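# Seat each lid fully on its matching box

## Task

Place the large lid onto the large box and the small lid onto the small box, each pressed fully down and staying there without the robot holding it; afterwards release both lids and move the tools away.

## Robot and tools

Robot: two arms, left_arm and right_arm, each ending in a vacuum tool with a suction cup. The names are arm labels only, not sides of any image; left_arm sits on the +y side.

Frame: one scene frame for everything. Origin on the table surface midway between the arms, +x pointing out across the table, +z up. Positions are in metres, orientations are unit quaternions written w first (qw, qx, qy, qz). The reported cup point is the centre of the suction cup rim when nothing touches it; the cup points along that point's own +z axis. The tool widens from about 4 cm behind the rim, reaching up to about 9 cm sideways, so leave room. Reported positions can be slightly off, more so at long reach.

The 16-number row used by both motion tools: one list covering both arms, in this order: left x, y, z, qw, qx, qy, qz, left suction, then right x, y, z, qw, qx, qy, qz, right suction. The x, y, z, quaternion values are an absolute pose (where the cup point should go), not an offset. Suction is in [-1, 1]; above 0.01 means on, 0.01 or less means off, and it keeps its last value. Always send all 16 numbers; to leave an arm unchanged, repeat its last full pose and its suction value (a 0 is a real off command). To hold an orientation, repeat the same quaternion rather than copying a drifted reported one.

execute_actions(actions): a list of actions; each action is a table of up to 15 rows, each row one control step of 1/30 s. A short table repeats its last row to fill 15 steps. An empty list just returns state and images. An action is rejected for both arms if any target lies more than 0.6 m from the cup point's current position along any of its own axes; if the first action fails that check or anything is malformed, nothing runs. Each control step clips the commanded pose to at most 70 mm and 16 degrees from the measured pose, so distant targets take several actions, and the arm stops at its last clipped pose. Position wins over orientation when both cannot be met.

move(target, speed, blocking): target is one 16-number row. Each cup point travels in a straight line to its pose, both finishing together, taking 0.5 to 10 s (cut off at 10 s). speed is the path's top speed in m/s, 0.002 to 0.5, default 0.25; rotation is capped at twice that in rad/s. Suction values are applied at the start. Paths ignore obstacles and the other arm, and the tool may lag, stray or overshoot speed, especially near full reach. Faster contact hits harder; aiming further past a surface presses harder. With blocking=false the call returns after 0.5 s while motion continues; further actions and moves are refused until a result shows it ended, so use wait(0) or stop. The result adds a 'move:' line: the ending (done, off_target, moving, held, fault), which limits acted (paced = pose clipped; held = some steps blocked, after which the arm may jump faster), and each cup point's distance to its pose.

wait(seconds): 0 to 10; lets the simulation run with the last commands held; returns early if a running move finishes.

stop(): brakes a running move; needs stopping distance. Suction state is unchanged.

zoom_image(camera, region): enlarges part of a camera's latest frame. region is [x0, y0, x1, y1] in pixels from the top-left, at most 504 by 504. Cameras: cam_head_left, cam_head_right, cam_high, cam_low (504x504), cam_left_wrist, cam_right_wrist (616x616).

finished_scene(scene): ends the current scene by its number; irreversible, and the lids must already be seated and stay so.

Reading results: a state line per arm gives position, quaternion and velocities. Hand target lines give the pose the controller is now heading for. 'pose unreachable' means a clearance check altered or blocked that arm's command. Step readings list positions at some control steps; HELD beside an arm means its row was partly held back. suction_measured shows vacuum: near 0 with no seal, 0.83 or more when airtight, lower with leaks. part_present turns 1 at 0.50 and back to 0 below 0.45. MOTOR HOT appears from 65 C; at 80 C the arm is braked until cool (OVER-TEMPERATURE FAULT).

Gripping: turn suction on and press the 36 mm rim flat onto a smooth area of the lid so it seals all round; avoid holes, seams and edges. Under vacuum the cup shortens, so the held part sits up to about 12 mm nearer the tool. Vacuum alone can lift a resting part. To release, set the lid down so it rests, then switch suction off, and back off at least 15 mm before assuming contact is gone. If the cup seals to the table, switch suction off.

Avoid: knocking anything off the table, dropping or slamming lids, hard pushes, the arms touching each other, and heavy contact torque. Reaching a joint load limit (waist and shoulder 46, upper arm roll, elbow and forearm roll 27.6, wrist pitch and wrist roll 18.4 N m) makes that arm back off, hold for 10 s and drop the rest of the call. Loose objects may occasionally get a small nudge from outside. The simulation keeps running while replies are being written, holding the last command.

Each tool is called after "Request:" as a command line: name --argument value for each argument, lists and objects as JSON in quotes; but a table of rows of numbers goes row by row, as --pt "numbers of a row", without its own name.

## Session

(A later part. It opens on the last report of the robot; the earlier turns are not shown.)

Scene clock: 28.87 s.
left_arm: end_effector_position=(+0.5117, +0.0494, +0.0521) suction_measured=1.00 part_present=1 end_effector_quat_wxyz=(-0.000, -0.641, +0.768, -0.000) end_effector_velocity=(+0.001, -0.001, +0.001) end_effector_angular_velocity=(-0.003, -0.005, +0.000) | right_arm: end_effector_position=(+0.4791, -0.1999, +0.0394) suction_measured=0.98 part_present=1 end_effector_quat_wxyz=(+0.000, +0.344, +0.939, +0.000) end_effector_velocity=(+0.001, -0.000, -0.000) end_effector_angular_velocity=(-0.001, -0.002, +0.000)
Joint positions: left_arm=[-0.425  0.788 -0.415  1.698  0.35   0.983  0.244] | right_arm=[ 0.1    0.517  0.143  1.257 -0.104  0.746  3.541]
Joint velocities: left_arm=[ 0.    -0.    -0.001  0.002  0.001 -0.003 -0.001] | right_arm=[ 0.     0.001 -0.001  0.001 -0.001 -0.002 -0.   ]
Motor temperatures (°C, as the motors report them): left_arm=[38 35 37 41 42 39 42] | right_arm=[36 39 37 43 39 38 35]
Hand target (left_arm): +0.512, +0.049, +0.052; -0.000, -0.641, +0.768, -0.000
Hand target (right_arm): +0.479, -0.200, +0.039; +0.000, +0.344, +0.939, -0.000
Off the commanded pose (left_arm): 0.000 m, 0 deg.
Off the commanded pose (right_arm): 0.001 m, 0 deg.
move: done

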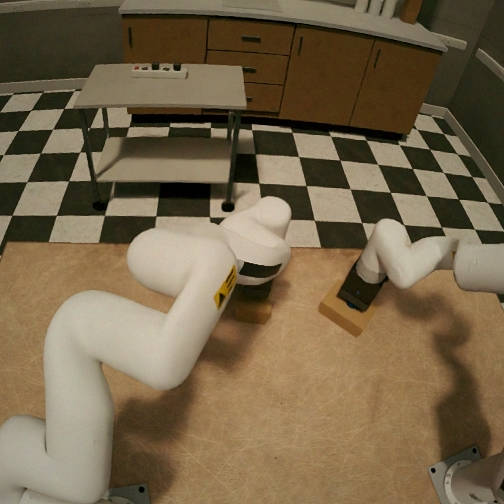

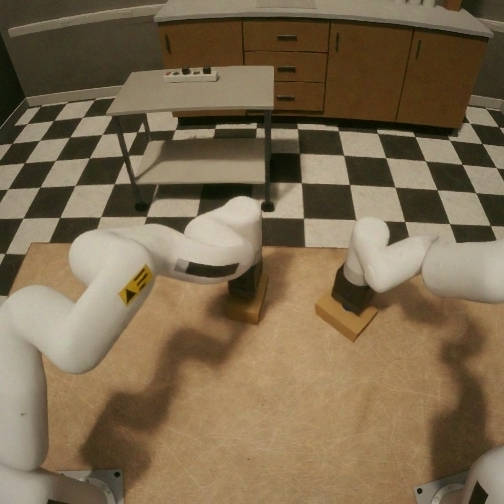

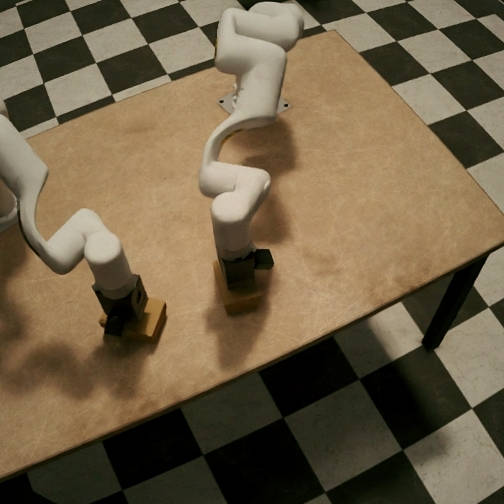

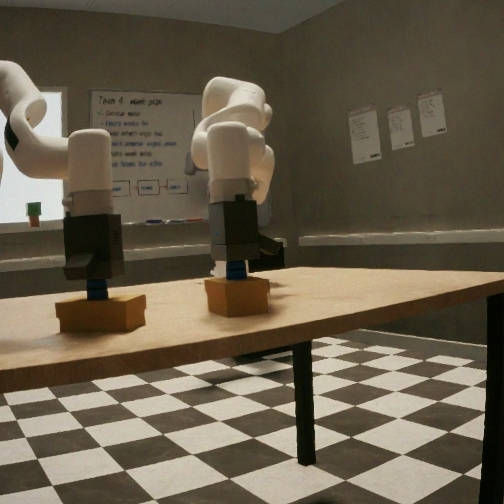

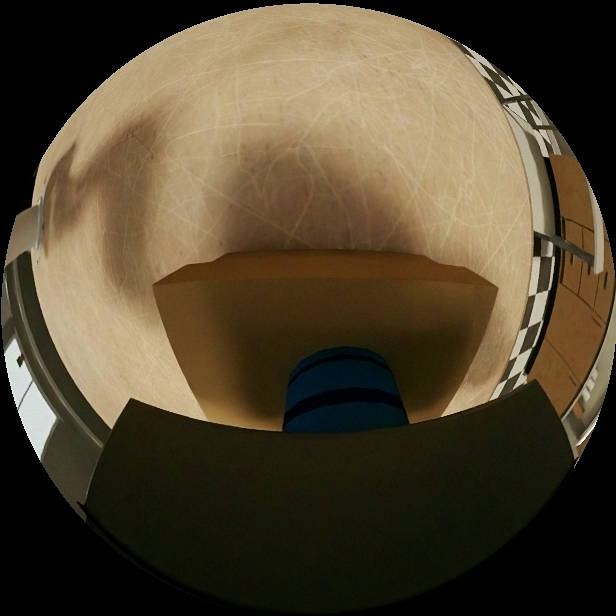

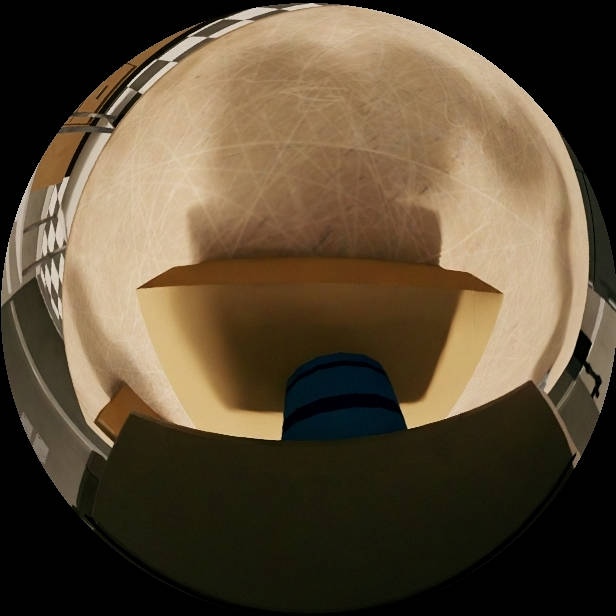

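Request:
move --target '[0.5117,0.0494,0.0375,0,-0.6410,0.7675,0,1,0.4788,-0.2000,0.054,0,0.3441,0.9389,0,0]' --speed 0.03

Request:
zoom_image --camera "cam_low" --region '[195,260,280,325]'

Scene clock: 29.93 s.
left_arm: end_effector_position=(+0.5118, +0.0493, +0.0378) suction_measured=1.00 part_present=1 end_effector_quat_wxyz=(+0.000, -0.641, +0.768, -0.000) end_effector_velocity=(+0.000, -0.000, -0.000) end_effector_angular_velocity=(-0.001, -0.001, -0.000) | right_arm: end_effector_position=(+0.4780, -0.2003, +0.0529) suction_measured=0.00 part_present=0 end_effector_quat_wxyz=(-0.001, +0.344, +0.939, -0.001) end_effector_velocity=(+0.005, +0.002, +0.007) end_effector_angular_velocity=(+0.008, -0.014, -0.003)
Joint positions: left_arm=[-0.428  0.811 -0.407  1.693  0.359  0.956  0.239] | right_arm=[ 0.098  0.49   0.147  1.261 -0.098  0.78   3.537]
Joint velocities: left_arm=[-0.     0.001 -0.     0.     0.001 -0.002 -0.   ] | right_arm=[-0.    -0.007  0.001  0.01   0.004  0.    -0.   ]
Motor temperatures (°C, as the motors report them): left_arm=[38 35 37 41 42 39 42] | right_arm=[36 39 37 43 39 38 35]
Hand target (left_arm): +0.512, +0.049, +0.038; -0.000, -0.641, +0.768, -0.000
Hand target (right_arm): +0.479, -0.200, +0.054; -0.000, +0.344, +0.939, +0.000
Off the commanded pose (left_arm): 0.000 m, 0 deg.
Off the commanded pose (right_arm): 0.001 m, 0 deg.
move: done

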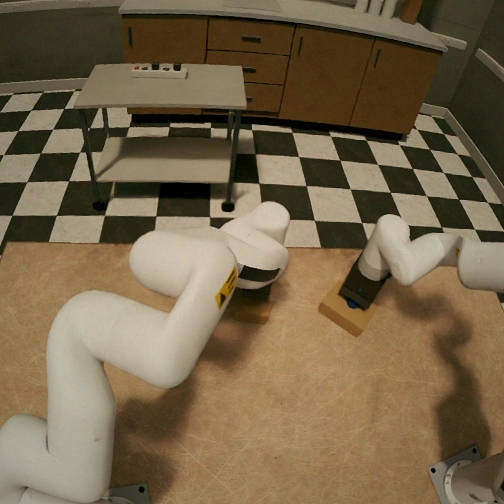

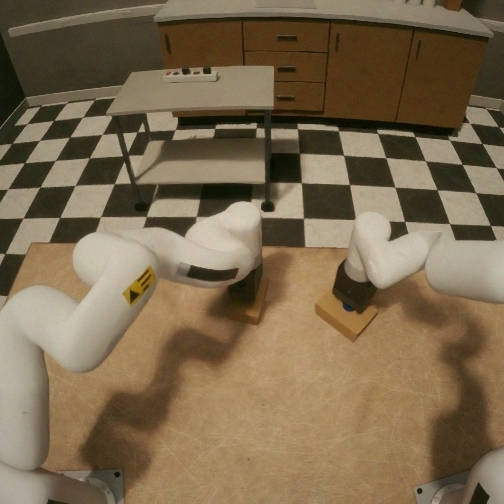

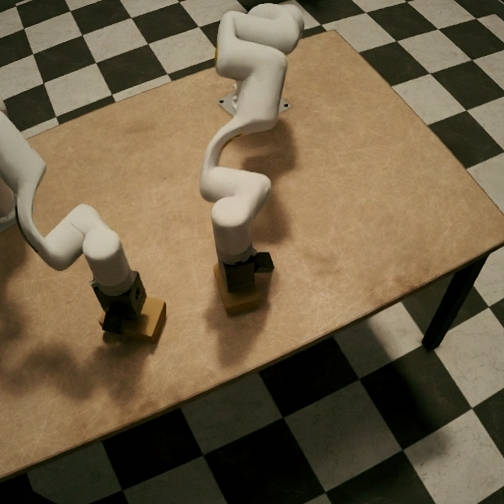

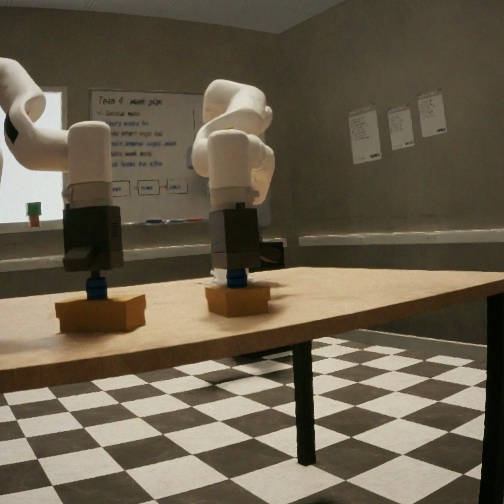

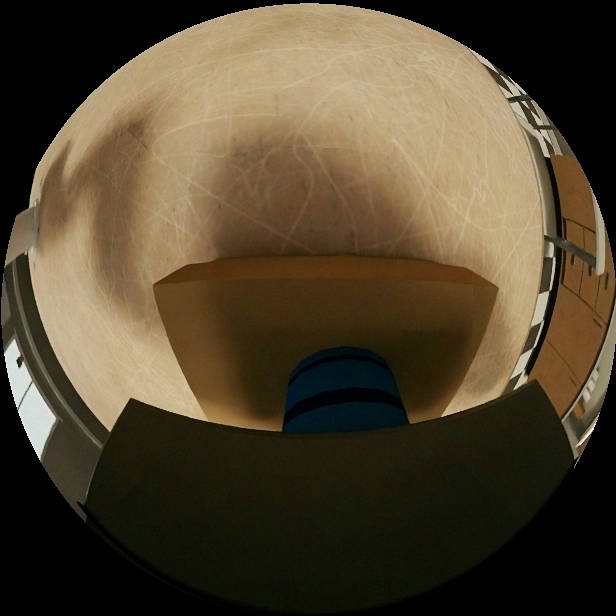

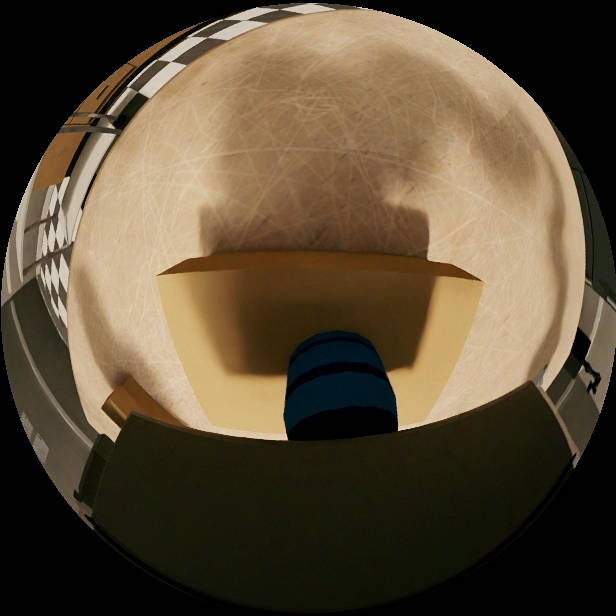

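Region (195, 260, 280, 325) of cam_low's 504x504 image, scaled by 5.929, with more detail than that image has; it fills the top 385 rows of this view, and the rest is white.

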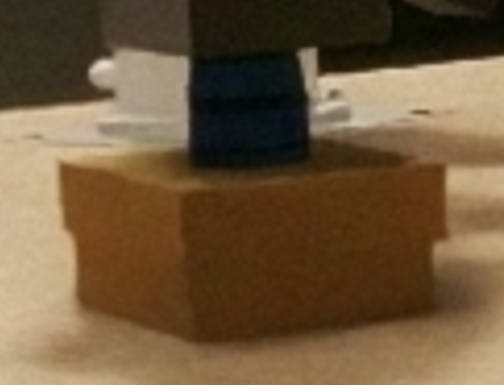

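Seated; releasing (the cup spring presses it the rest), then retreat.

Request:
move --target '[0.5117,0.0494,0.06,0,-0.6410,0.7675,0,0,0.4788,-0.2000,0.076,0,0.3441,0.9389,0,0]' --speed 0.05

Request:
move --target '[0.32,0.24,0.16,0,-0.6410,0.7675,0,0,0.27,-0.31,0.18,0,0.3441,0.9389,0,0]' --speed 0.4

Request:
zoom_image --camera "cam_low" --region '[40,260,300,340]'

Scene clock: 31.00 s.
left_arm: end_effector_position=(+0.5114, +0.0496, +0.0594) suction_measured=0.01 part_present=0 end_effector_quat_wxyz=(-0.000, -0.641, +0.768, +0.001) end_effector_velocity=(+0.000, +0.000, +0.001) end_effector_angular_velocity=(-0.000, -0.001, +0.001) | right_arm: end_effector_position=(+0.4787, -0.2000, +0.0757) suction_measured=0.00 part_present=0 end_effector_quat_wxyz=(-0.000, +0.344, +0.939, -0.000) end_effector_velocity=(-0.000, +0.000, +0.001) end_effector_angular_velocity=(+0.000, +0.001, -0.000)
Joint positions: left_arm=[-0.423  0.777 -0.418  1.7    0.346  0.998  0.247] | right_arm=[ 0.094  0.451  0.152  1.273 -0.089  0.83   3.531]
Joint velocities: left_arm=[ 0.    -0.002 -0.     0.002 -0.001  0.002  0.001] | right_arm=[-0.    -0.001  0.001  0.001  0.001  0.003 -0.   ]
Motor temperatures (°C, as the motors report them): left_arm=[38 35 37 41 42 39 42] | right_arm=[36 39 37 43 39 38 35]
Hand target (left_arm): +0.512, +0.049, +0.060; +0.000, -0.641, +0.768, +0.000
Hand target (right_arm): +0.479, -0.200, +0.076; -0.000, +0.344, +0.939, +0.000
Off the commanded pose (left_arm): 0.001 m, 0 deg.
Off the commanded pose (right_arm): 0.000 m, 0 deg.
move: done

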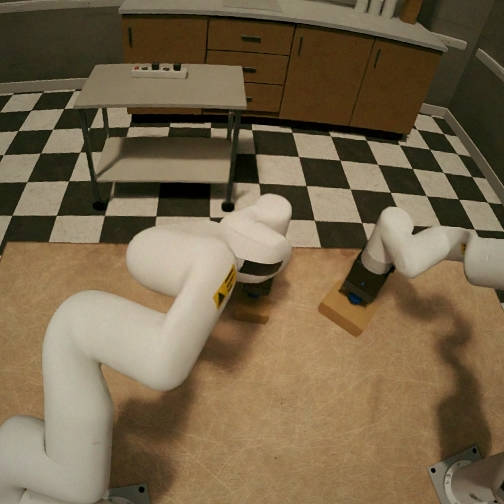

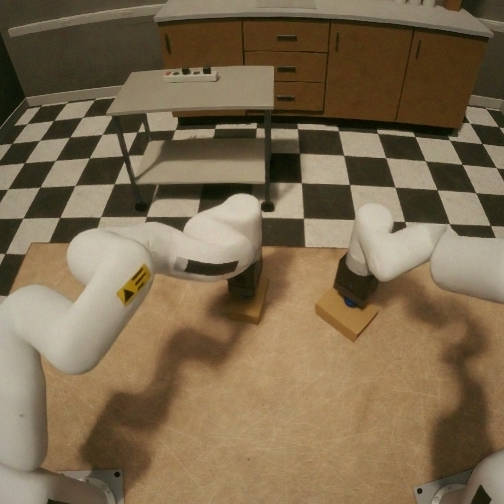

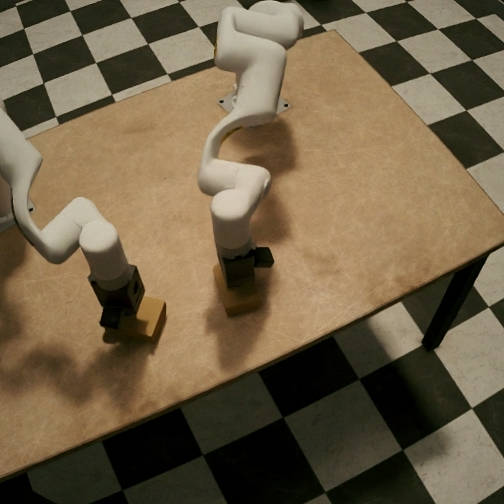

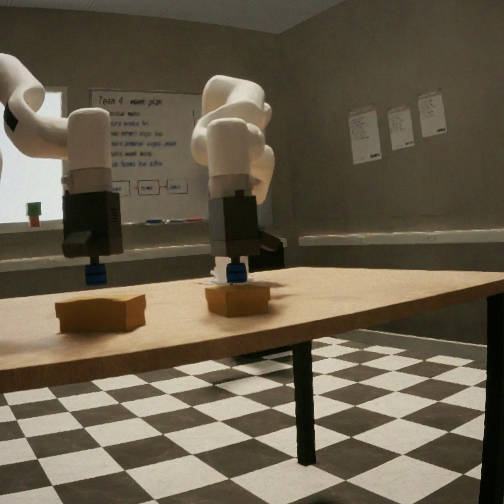

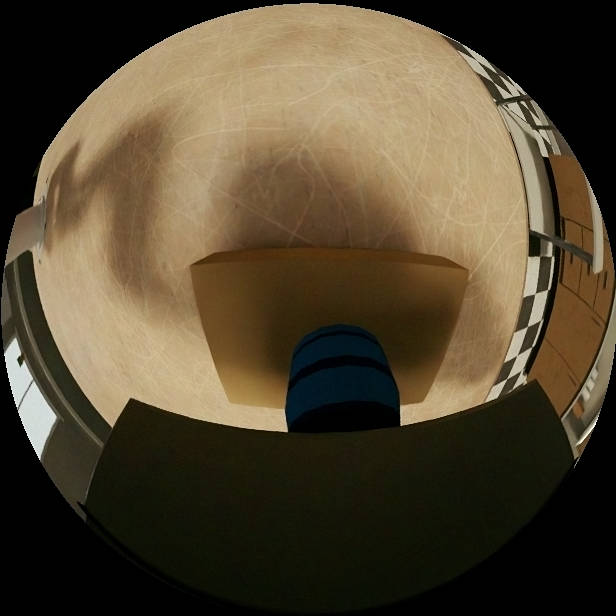

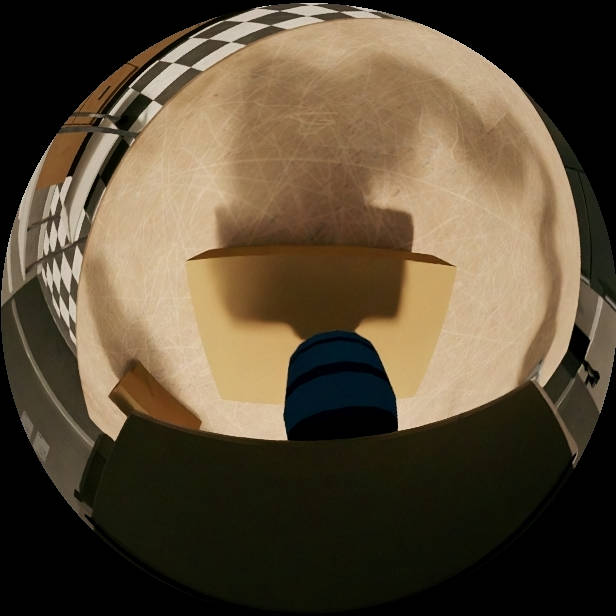

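Scene clock: 32.57 s.
left_arm: end_effector_position=(+0.3206, +0.2412, +0.1587) suction_measured=0.01 part_present=0 end_effector_quat_wxyz=(+0.001, -0.640, +0.768, +0.002) end_effector_velocity=(-0.001, +0.001, +0.002) end_effector_angular_velocity=(-0.003, -0.003, +0.000) | right_arm: end_effector_position=(+0.2696, -0.3087, +0.1798) suction_measured=0.00 part_present=0 end_effector_quat_wxyz=(-0.001, +0.344, +0.939, +0.001) end_effector_velocity=(-0.001, -0.001, +0.001) end_effector_angular_velocity=(+0.001, -0.000, -0.001)
Joint positions: left_arm=[-0.116 -0.243 -0.417  0.694 -0.116  0.922  0.72 ] | right_arm=[ 0.047 -0.485  0.125  0.539  0.072  1.022  3.36 ]
Joint velocities: left_arm=[-0.001 -0.011  0.004 -0.005 -0.006  0.002  0.008] | right_arm=[-0.    -0.006 -0.001 -0.001  0.001  0.004 -0.   ]
Motor temperatures (°C, as the motors report them): left_arm=[38 35 37 41 42 39 42] | right_arm=[36 39 37 43 39 38 35]
Hand target (left_arm): +0.321, +0.241, +0.159; +0.002, -0.641, +0.768, +0.002
Hand target (right_arm): +0.270, -0.309, +0.180; -0.001, +0.344, +0.939, +0.001
Off the commanded pose (left_arm): 0.002 m, 0 deg.
Off the commanded pose (right_arm): 0.001 m, 0 deg.
move: done; limits=paced

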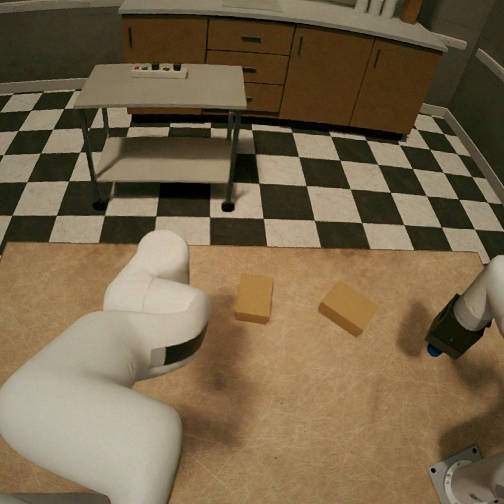

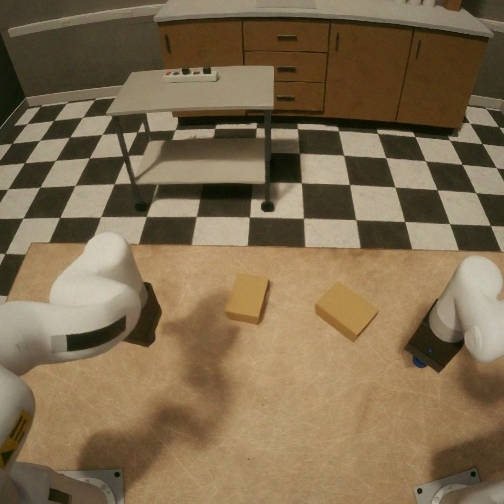

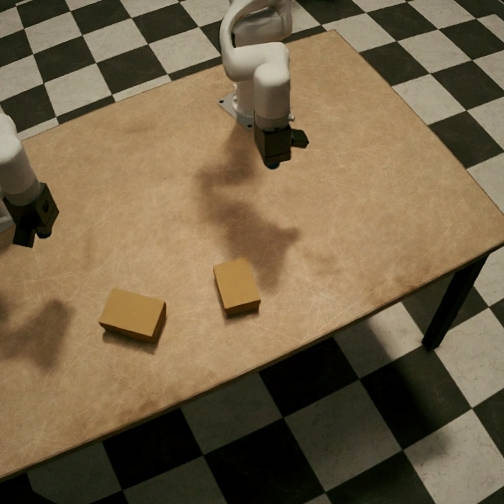

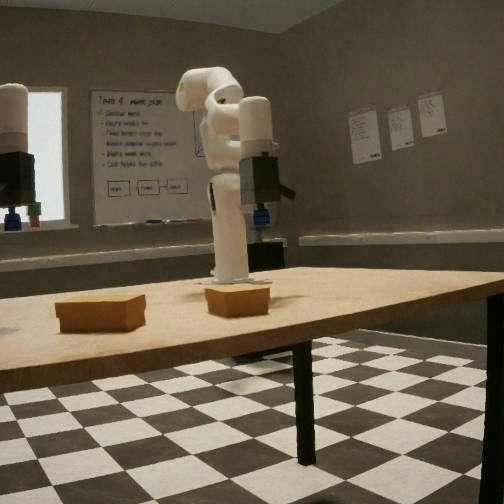

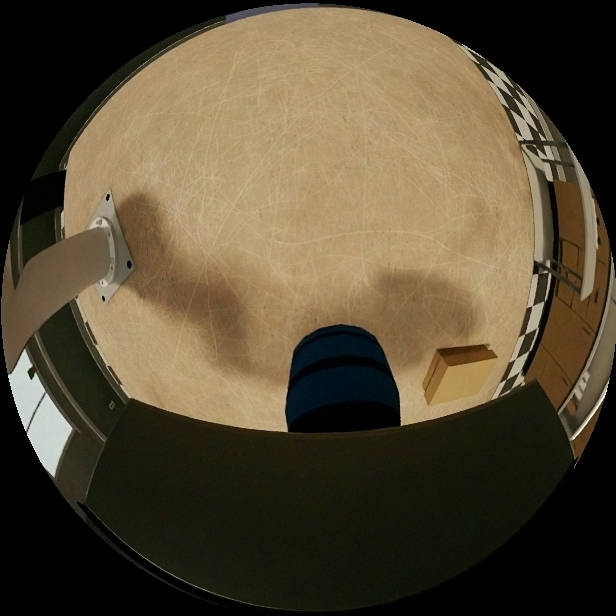

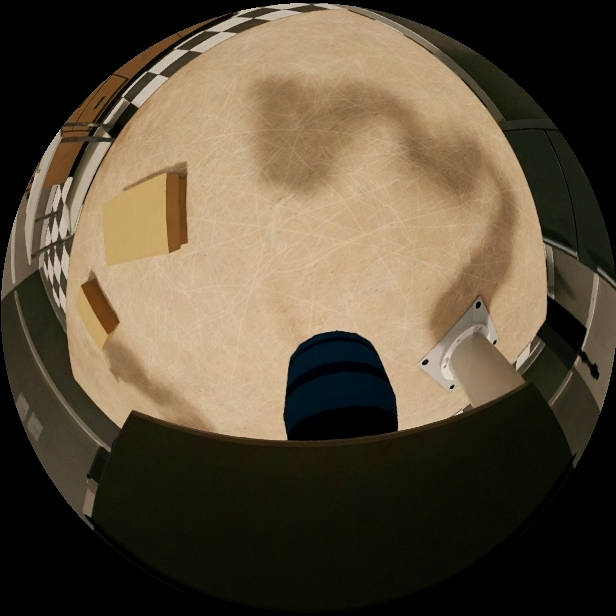

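Region (40, 260, 300, 340) of cam_low's 504x504 image, scaled by 1.938, with more detail than that image has; it fills the top 155 rows of this view, and the rest is white.

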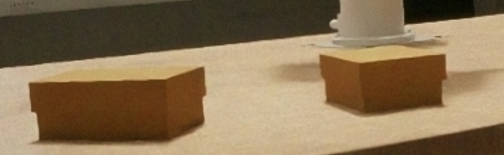

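Request:
zoom_image --camera "cam_low" --region '[195,260,280,325]'

Request:
zoom_image --camera "cam_low" --region '[45,270,155,340]'

Region (195, 260, 280, 325) of cam_low's 504x504 image, scaled by 5.929, with more detail than that image has; it fills the top 385 rows of this view, and the rest is white.

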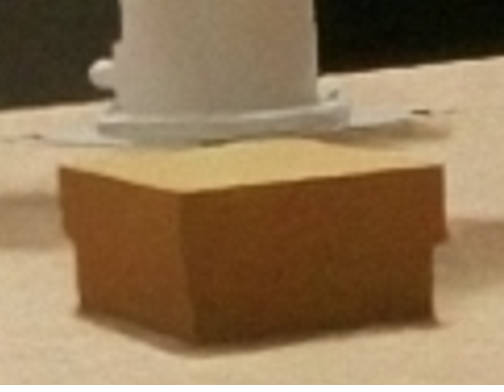

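Region (45, 270, 155, 340) of cam_low's 504x504 image, scaled by 4.582, with more detail than that image has; it fills the top 321 rows of this view, and the rest is white.

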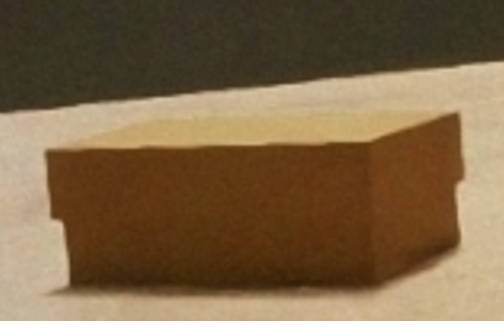

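Request:
finished_scene --scene 2

The scene is finished: the task was done.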